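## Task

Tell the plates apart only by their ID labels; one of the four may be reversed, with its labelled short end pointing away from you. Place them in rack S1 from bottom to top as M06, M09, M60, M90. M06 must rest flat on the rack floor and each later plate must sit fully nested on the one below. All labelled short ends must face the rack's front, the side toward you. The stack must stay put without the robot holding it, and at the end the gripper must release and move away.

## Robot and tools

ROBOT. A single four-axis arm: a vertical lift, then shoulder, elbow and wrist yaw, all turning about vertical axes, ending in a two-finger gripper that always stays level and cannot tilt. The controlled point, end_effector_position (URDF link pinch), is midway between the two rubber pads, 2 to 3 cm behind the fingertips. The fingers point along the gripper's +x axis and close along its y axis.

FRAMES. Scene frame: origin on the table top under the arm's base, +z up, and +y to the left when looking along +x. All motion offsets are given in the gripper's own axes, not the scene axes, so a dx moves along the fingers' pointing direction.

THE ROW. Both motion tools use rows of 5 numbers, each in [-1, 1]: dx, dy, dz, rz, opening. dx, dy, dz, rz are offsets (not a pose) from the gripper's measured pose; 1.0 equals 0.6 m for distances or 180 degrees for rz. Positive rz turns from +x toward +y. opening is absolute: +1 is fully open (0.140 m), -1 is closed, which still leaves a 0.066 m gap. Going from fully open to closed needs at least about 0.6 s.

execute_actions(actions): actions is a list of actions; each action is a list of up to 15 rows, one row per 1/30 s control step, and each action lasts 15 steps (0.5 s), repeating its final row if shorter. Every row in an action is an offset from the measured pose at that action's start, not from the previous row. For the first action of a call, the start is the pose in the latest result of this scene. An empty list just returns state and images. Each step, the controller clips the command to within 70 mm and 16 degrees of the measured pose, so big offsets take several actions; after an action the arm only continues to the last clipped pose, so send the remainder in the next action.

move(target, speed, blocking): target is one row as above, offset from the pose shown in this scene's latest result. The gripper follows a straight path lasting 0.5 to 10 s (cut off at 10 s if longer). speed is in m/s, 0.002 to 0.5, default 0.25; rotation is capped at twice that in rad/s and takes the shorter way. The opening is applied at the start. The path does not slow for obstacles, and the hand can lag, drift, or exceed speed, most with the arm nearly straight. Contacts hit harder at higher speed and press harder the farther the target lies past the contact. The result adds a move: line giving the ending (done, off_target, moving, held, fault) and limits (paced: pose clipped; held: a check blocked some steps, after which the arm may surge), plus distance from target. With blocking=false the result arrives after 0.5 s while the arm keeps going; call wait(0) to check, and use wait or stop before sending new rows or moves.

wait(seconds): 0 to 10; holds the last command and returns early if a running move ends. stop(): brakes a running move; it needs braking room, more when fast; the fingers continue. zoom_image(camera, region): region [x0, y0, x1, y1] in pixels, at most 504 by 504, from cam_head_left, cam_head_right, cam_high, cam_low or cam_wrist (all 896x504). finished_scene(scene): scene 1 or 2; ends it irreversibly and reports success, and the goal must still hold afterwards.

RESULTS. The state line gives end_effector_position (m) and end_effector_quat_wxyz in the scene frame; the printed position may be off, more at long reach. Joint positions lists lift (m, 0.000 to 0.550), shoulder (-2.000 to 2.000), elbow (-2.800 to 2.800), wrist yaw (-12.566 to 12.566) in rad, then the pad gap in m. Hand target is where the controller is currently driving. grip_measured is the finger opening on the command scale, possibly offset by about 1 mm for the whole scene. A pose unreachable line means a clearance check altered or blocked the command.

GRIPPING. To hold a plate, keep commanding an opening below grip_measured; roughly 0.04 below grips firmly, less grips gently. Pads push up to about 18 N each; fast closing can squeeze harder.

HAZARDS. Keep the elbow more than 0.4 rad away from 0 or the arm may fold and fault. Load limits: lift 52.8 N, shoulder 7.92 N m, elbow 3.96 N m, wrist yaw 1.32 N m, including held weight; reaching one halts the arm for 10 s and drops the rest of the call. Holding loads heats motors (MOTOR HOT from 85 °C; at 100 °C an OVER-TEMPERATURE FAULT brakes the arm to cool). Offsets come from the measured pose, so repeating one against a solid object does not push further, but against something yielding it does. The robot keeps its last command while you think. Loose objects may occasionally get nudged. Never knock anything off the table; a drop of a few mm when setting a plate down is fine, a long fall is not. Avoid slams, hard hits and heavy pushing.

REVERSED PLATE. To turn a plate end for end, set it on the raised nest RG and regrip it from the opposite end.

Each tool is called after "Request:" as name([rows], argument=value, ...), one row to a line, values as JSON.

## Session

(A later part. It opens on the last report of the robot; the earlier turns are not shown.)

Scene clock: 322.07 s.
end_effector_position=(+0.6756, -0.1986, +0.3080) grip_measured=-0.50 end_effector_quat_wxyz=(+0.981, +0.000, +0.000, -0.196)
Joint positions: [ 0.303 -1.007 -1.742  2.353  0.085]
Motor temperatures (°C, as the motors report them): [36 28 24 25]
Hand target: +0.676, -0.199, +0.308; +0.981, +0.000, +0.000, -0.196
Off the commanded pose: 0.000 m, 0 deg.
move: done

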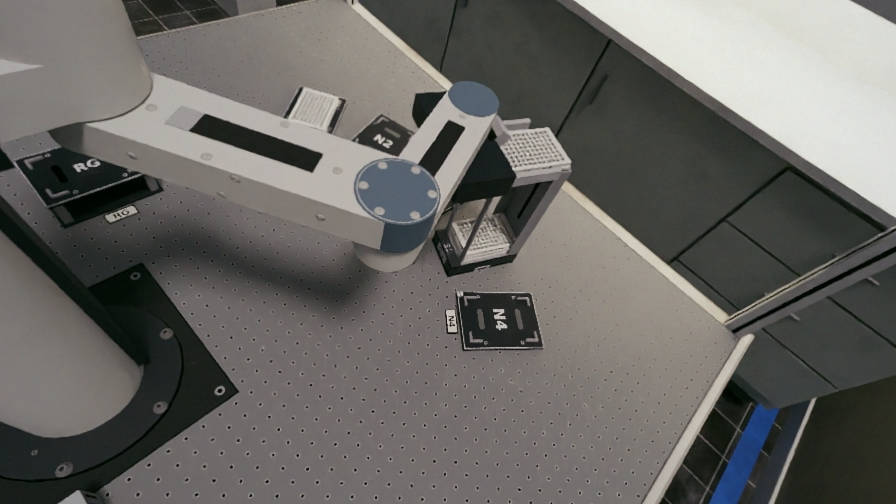

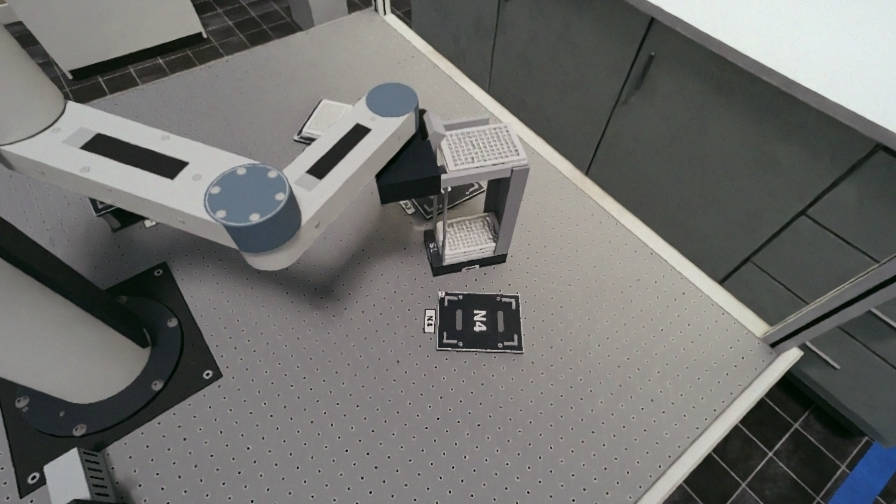

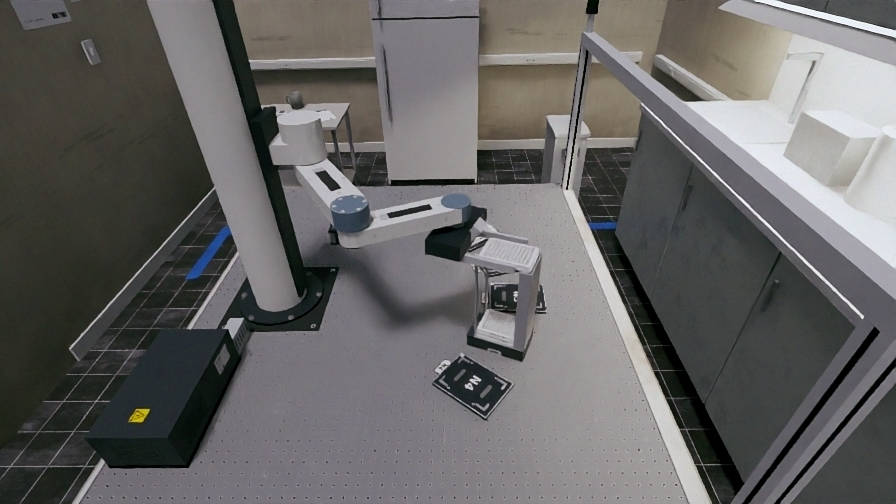

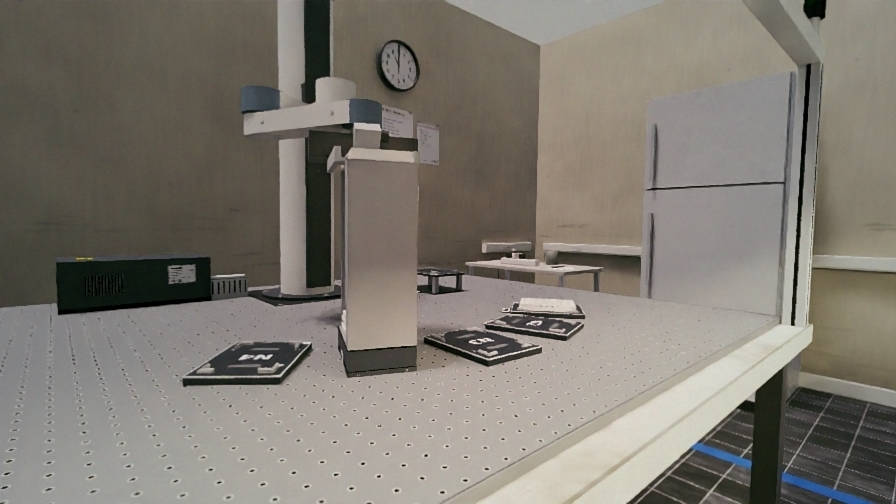

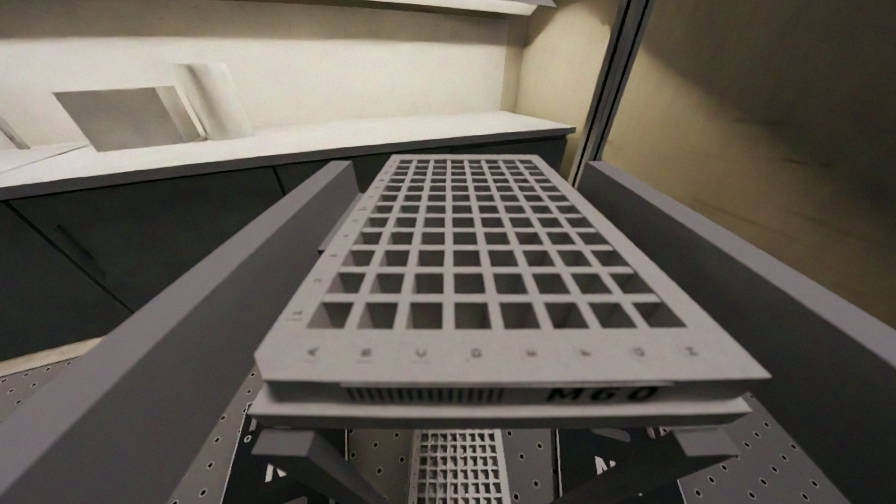

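Correct 0.4 mm and go down.

Request:
move(target=[0.0008,0.0006,-0.002,0,-0.56], speed=0.01)

Request:
move(target=[0,0,-0.018,0,-0.56], speed=0.015)

Scene clock: 326.20 s.
end_effector_position=(+0.6761, -0.1985, +0.3069) grip_measured=-0.50 end_effector_quat_wxyz=(+0.980, +0.000, +0.000, -0.197)
Joint positions: [ 0.302 -1.005 -1.745  2.353  0.085]
Motor temperatures (°C, as the motors report them): [36 28 24 25]
Hand target: +0.676, -0.198, +0.307; +0.981, +0.000, +0.000, -0.196
Off the commanded pose: 0.000 m, 0 deg.
move: done

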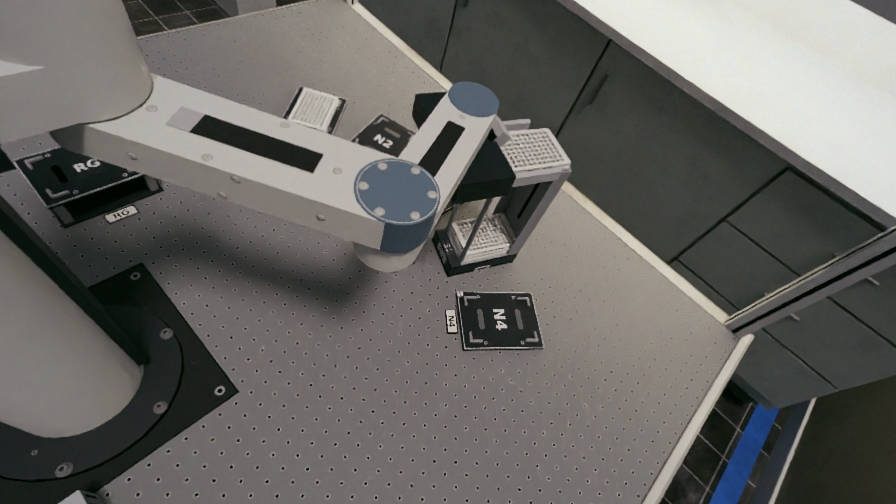

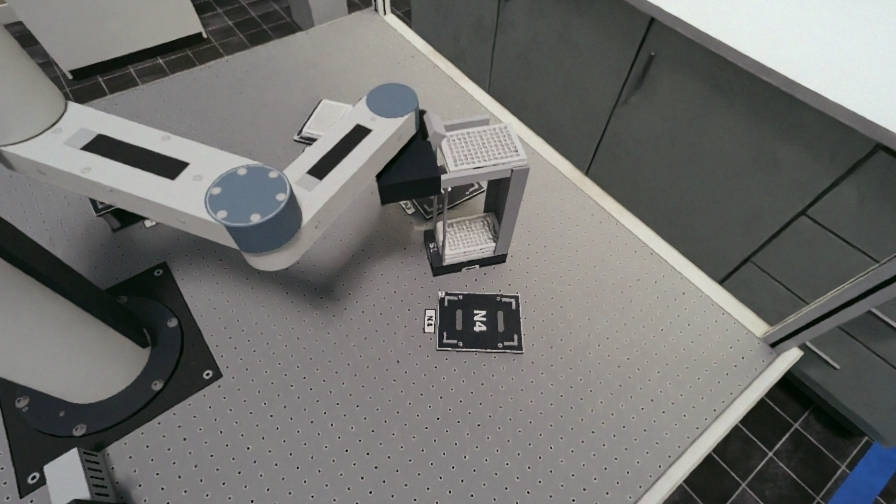

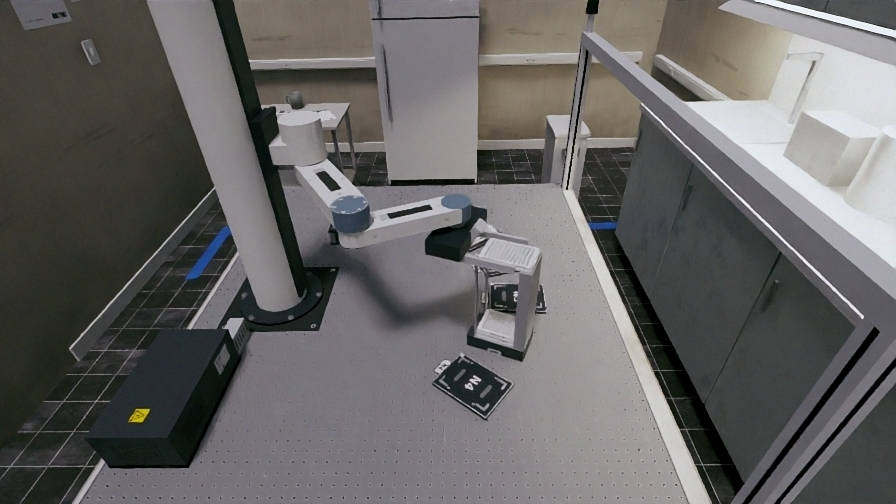

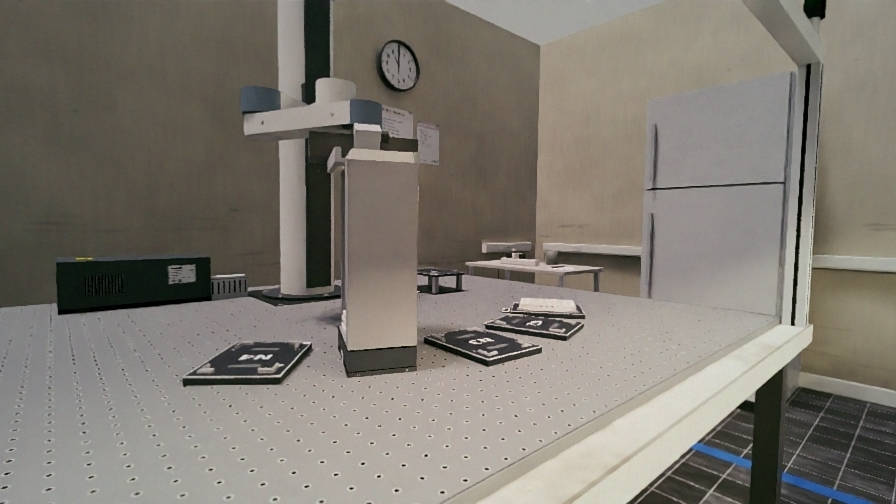

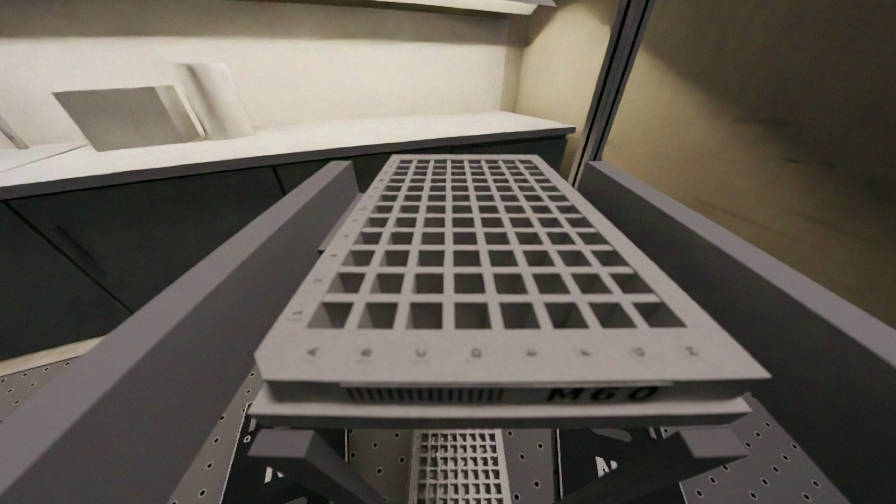

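Scene clock: 327.13 s.
end_effector_position=(+0.6761, -0.1985, +0.2960) grip_measured=-0.50 end_effector_quat_wxyz=(+0.980, +0.000, +0.000, -0.197)
Joint positions: [ 0.291 -1.005 -1.745  2.353  0.085]
Motor temperatures (°C, as the motors report them): [36 28 24 25]
Hand target: +0.676, -0.199, +0.296; +0.980, +0.000, +0.000, -0.197
Off the commanded pose: 0.000 m, 0 deg.
move: done

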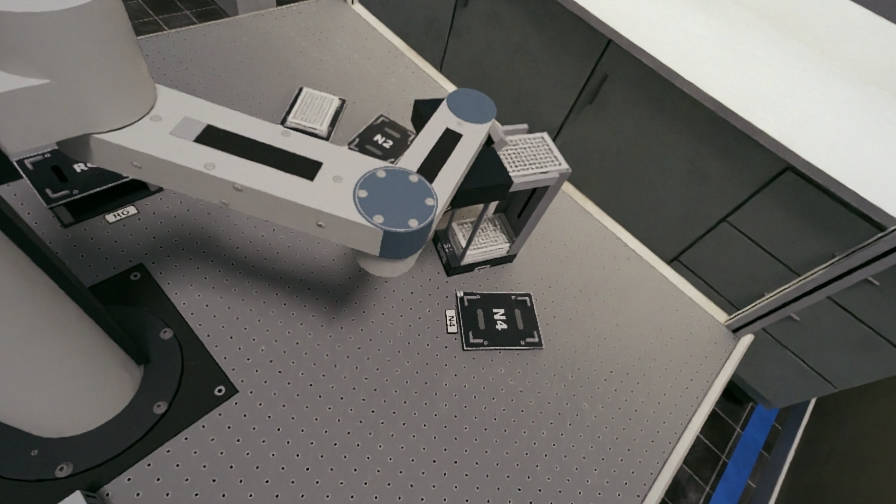

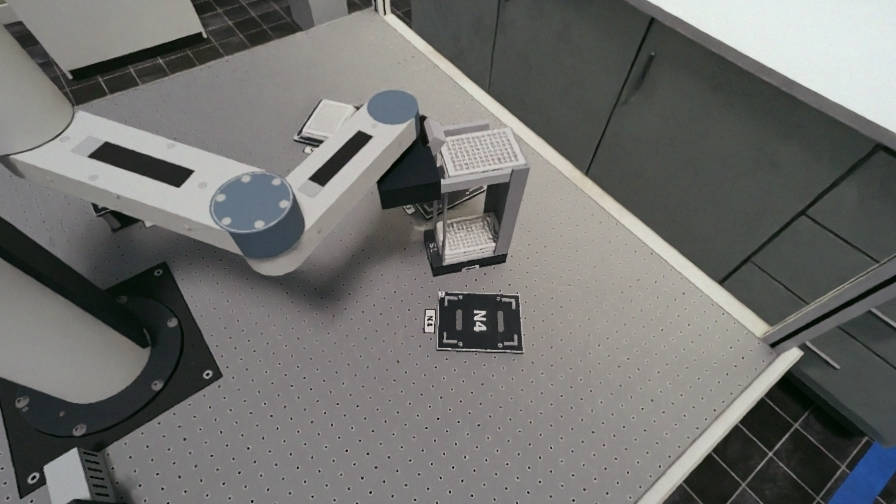

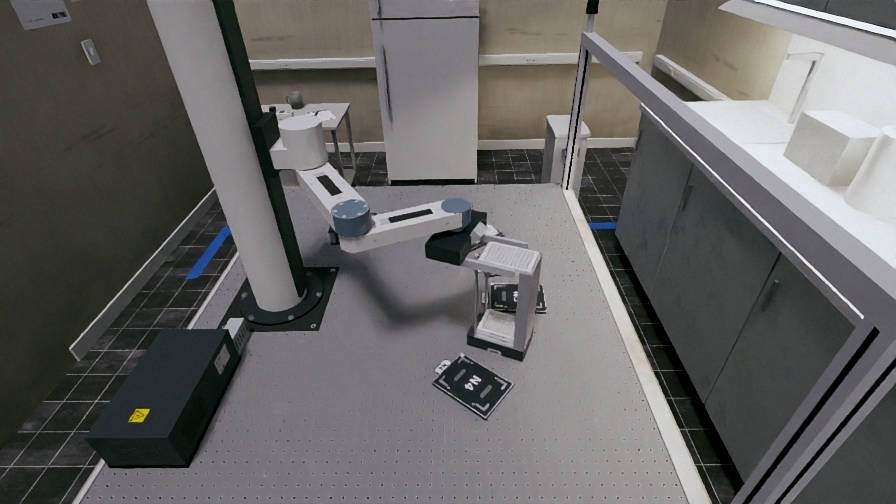

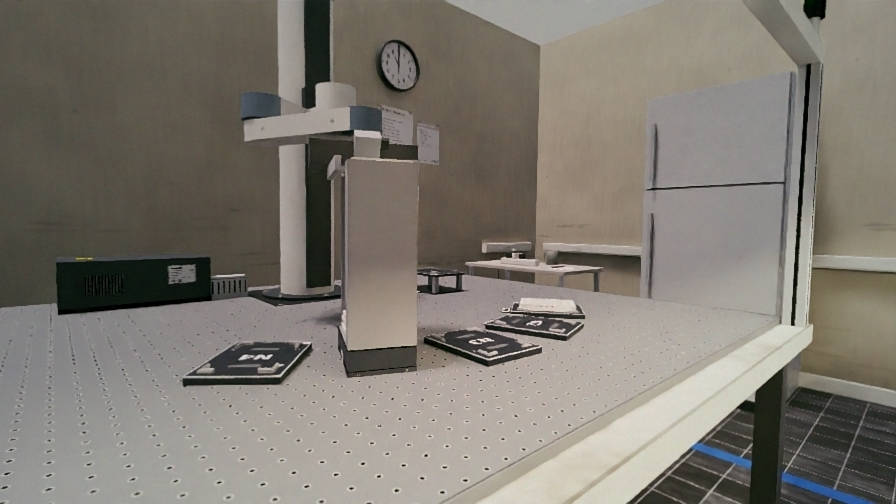

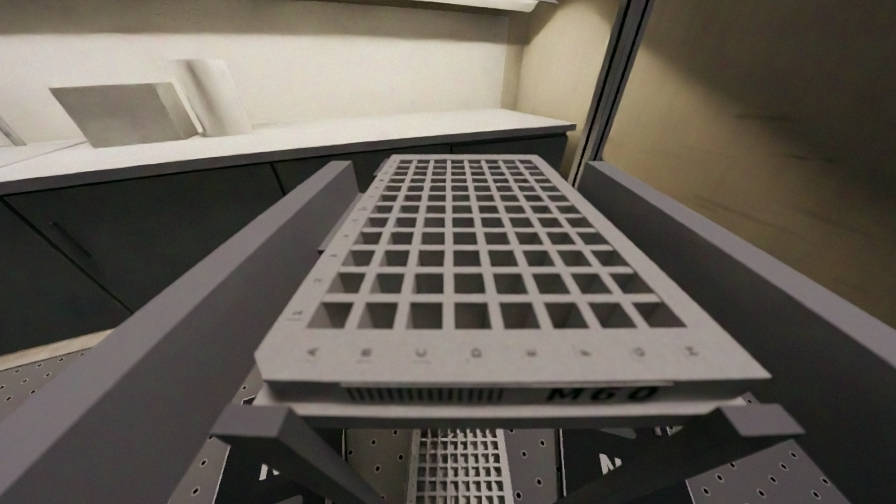

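Request:
move(target=[0,0,-0.3467,0,-0.56], speed=0.2)

Request:
move(target=[0,0,-0.011,0,-0.56], speed=0.01)

Scene clock: 333.73 s.
end_effector_position=(+0.6761, -0.1985, +0.0879) grip_measured=-0.50 end_effector_quat_wxyz=(+0.980, +0.000, +0.000, -0.197)
Joint positions: [ 0.083 -1.005 -1.745  2.353  0.085]
Motor temperatures (°C, as the motors report them): [36 28 24 25]
Hand target: +0.676, -0.199, +0.088; +0.980, +0.000, +0.000, -0.197
Off the commanded pose: 0.000 m, 0 deg.
move: done

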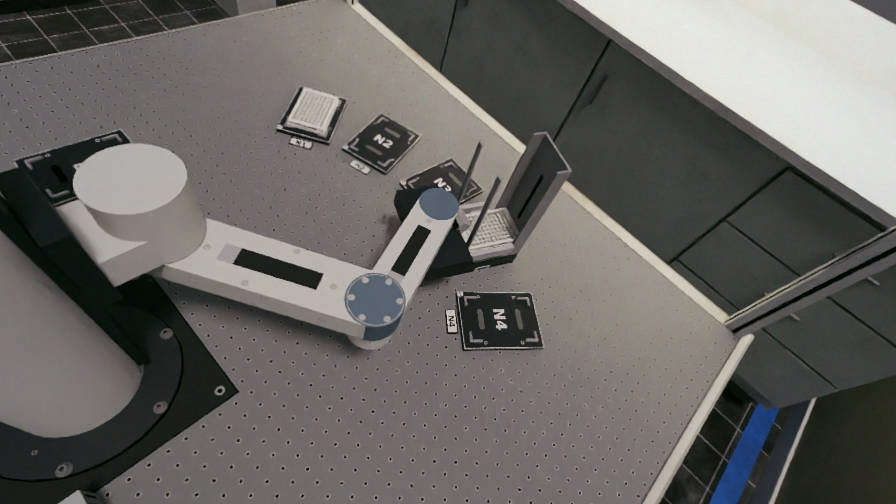

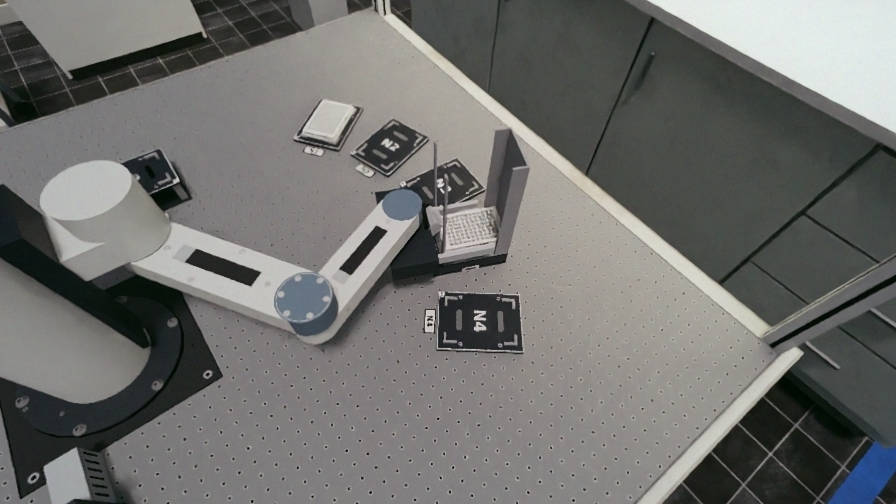

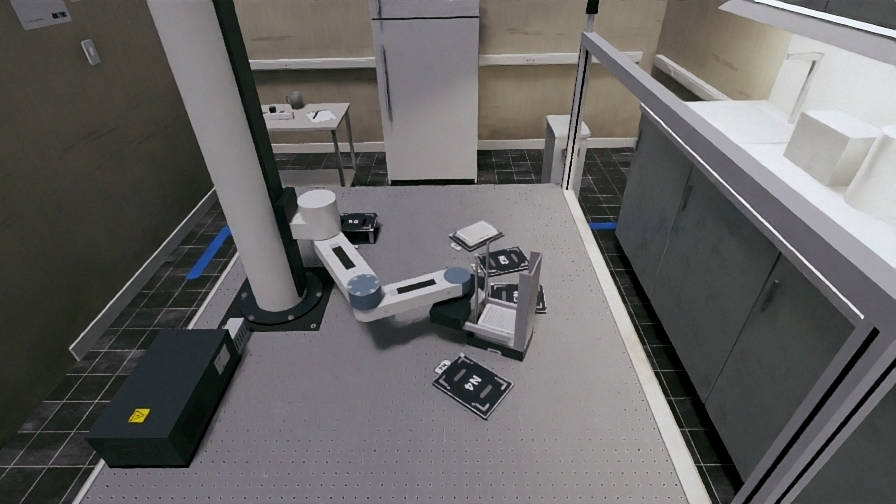

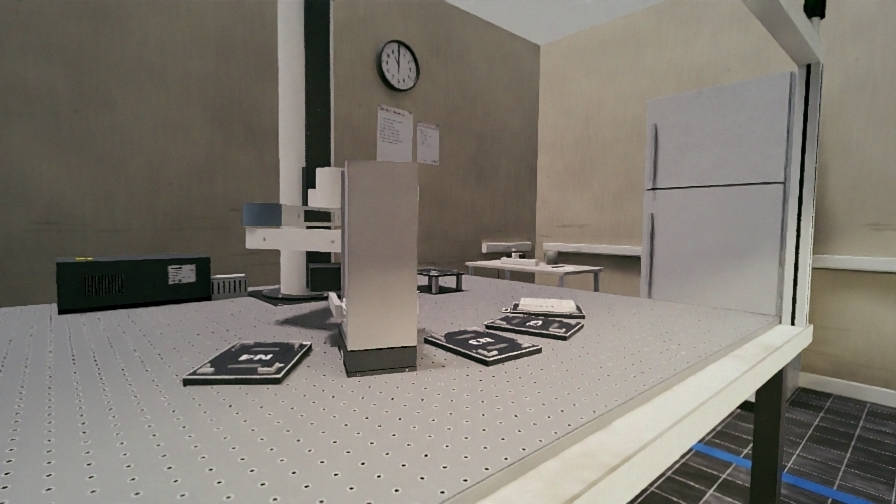

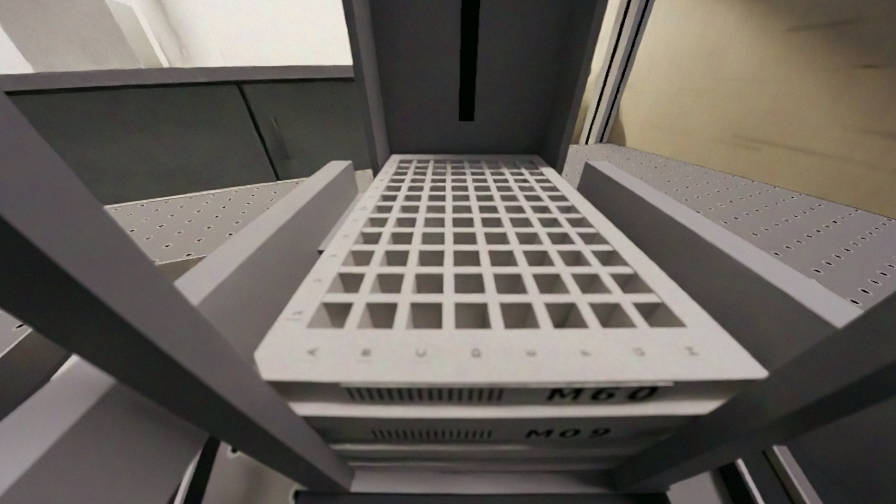

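Scene clock: 334.60 s.
end_effector_position=(+0.6761, -0.1985, +0.0818) grip_measured=-0.50 end_effector_quat_wxyz=(+0.980, +0.000, +0.000, -0.197)
Joint positions: [ 0.077 -1.005 -1.744  2.353  0.085]
Motor temperatures (°C, as the motors report them): [36 28 24 25]
Hand target: +0.676, -0.199, +0.081; +0.980, +0.000, +0.000, -0.197
Off the commanded pose: 0.000 m, 0 deg.
move: done

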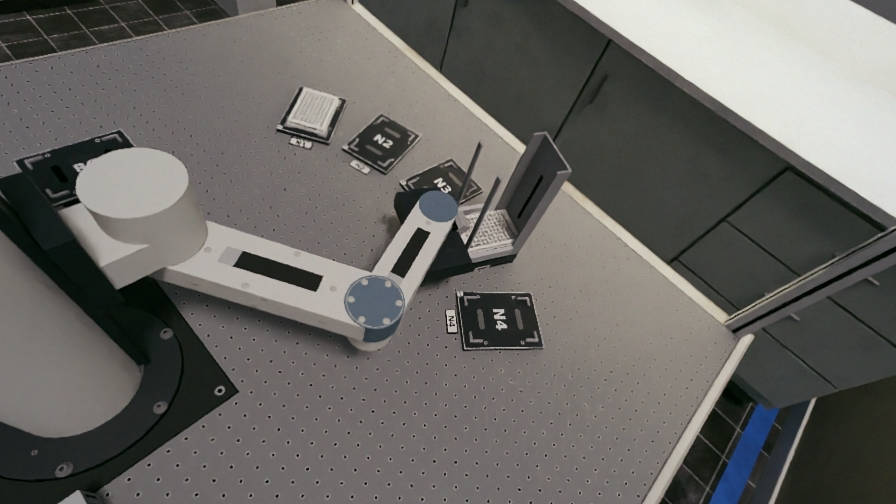

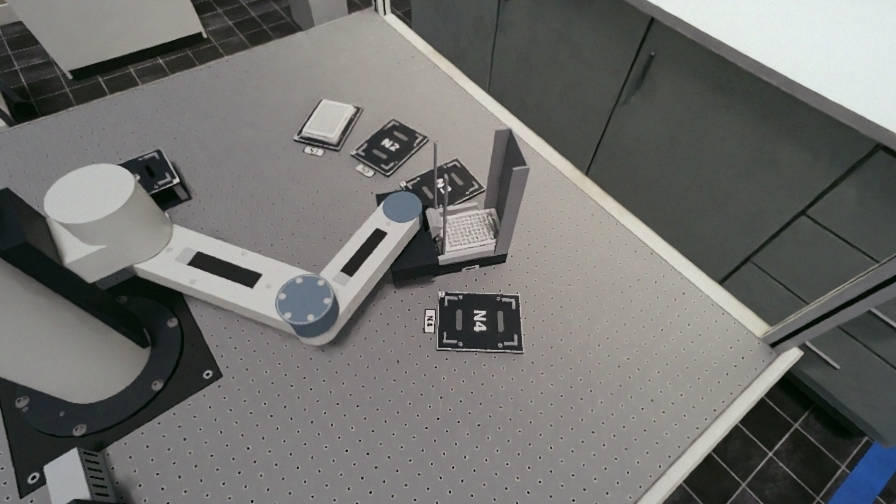

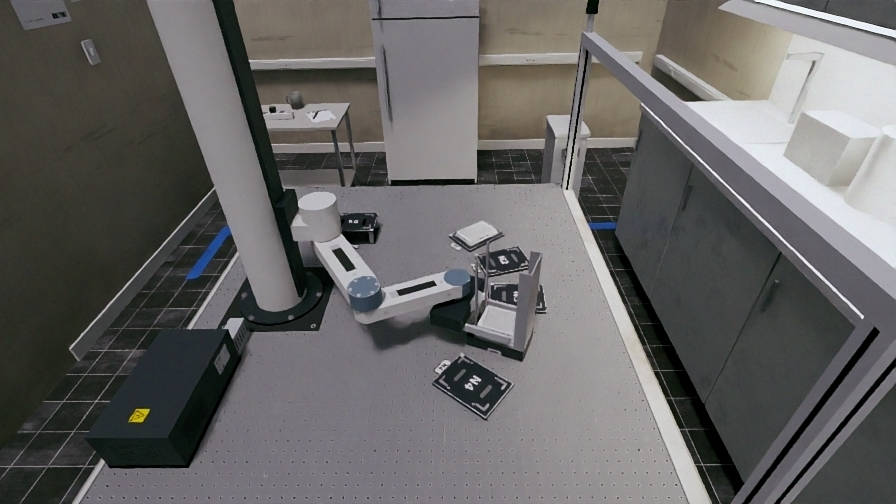

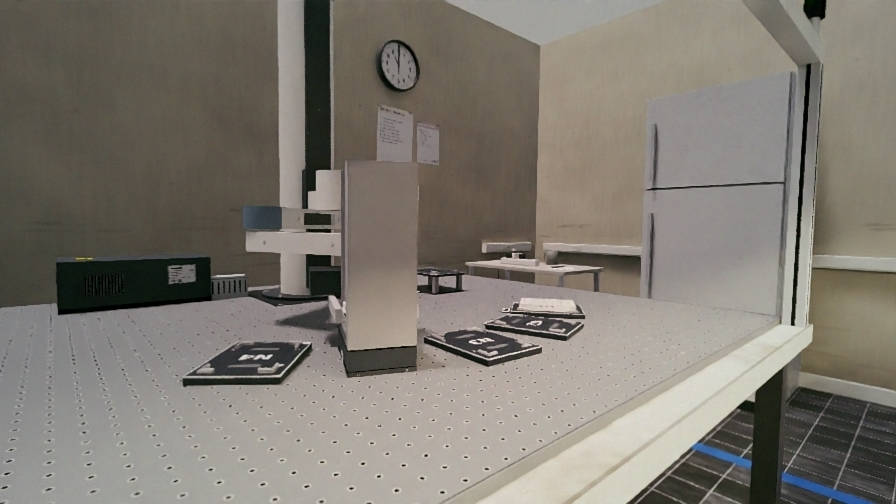

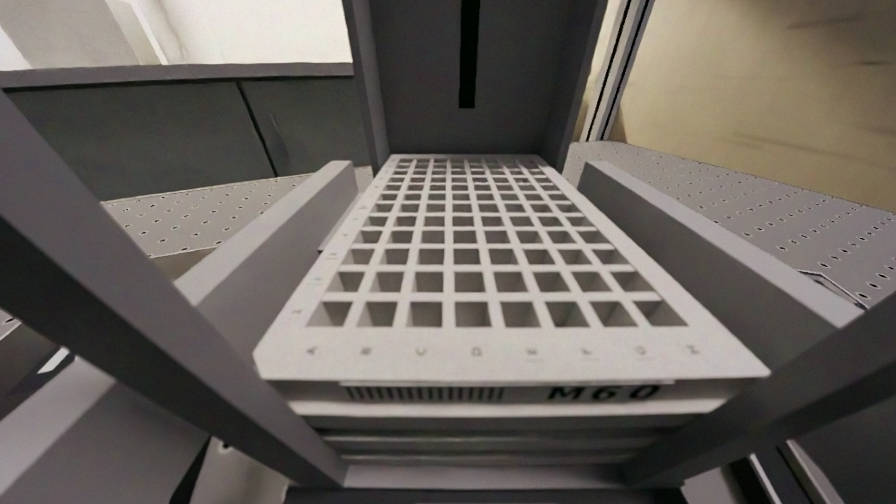

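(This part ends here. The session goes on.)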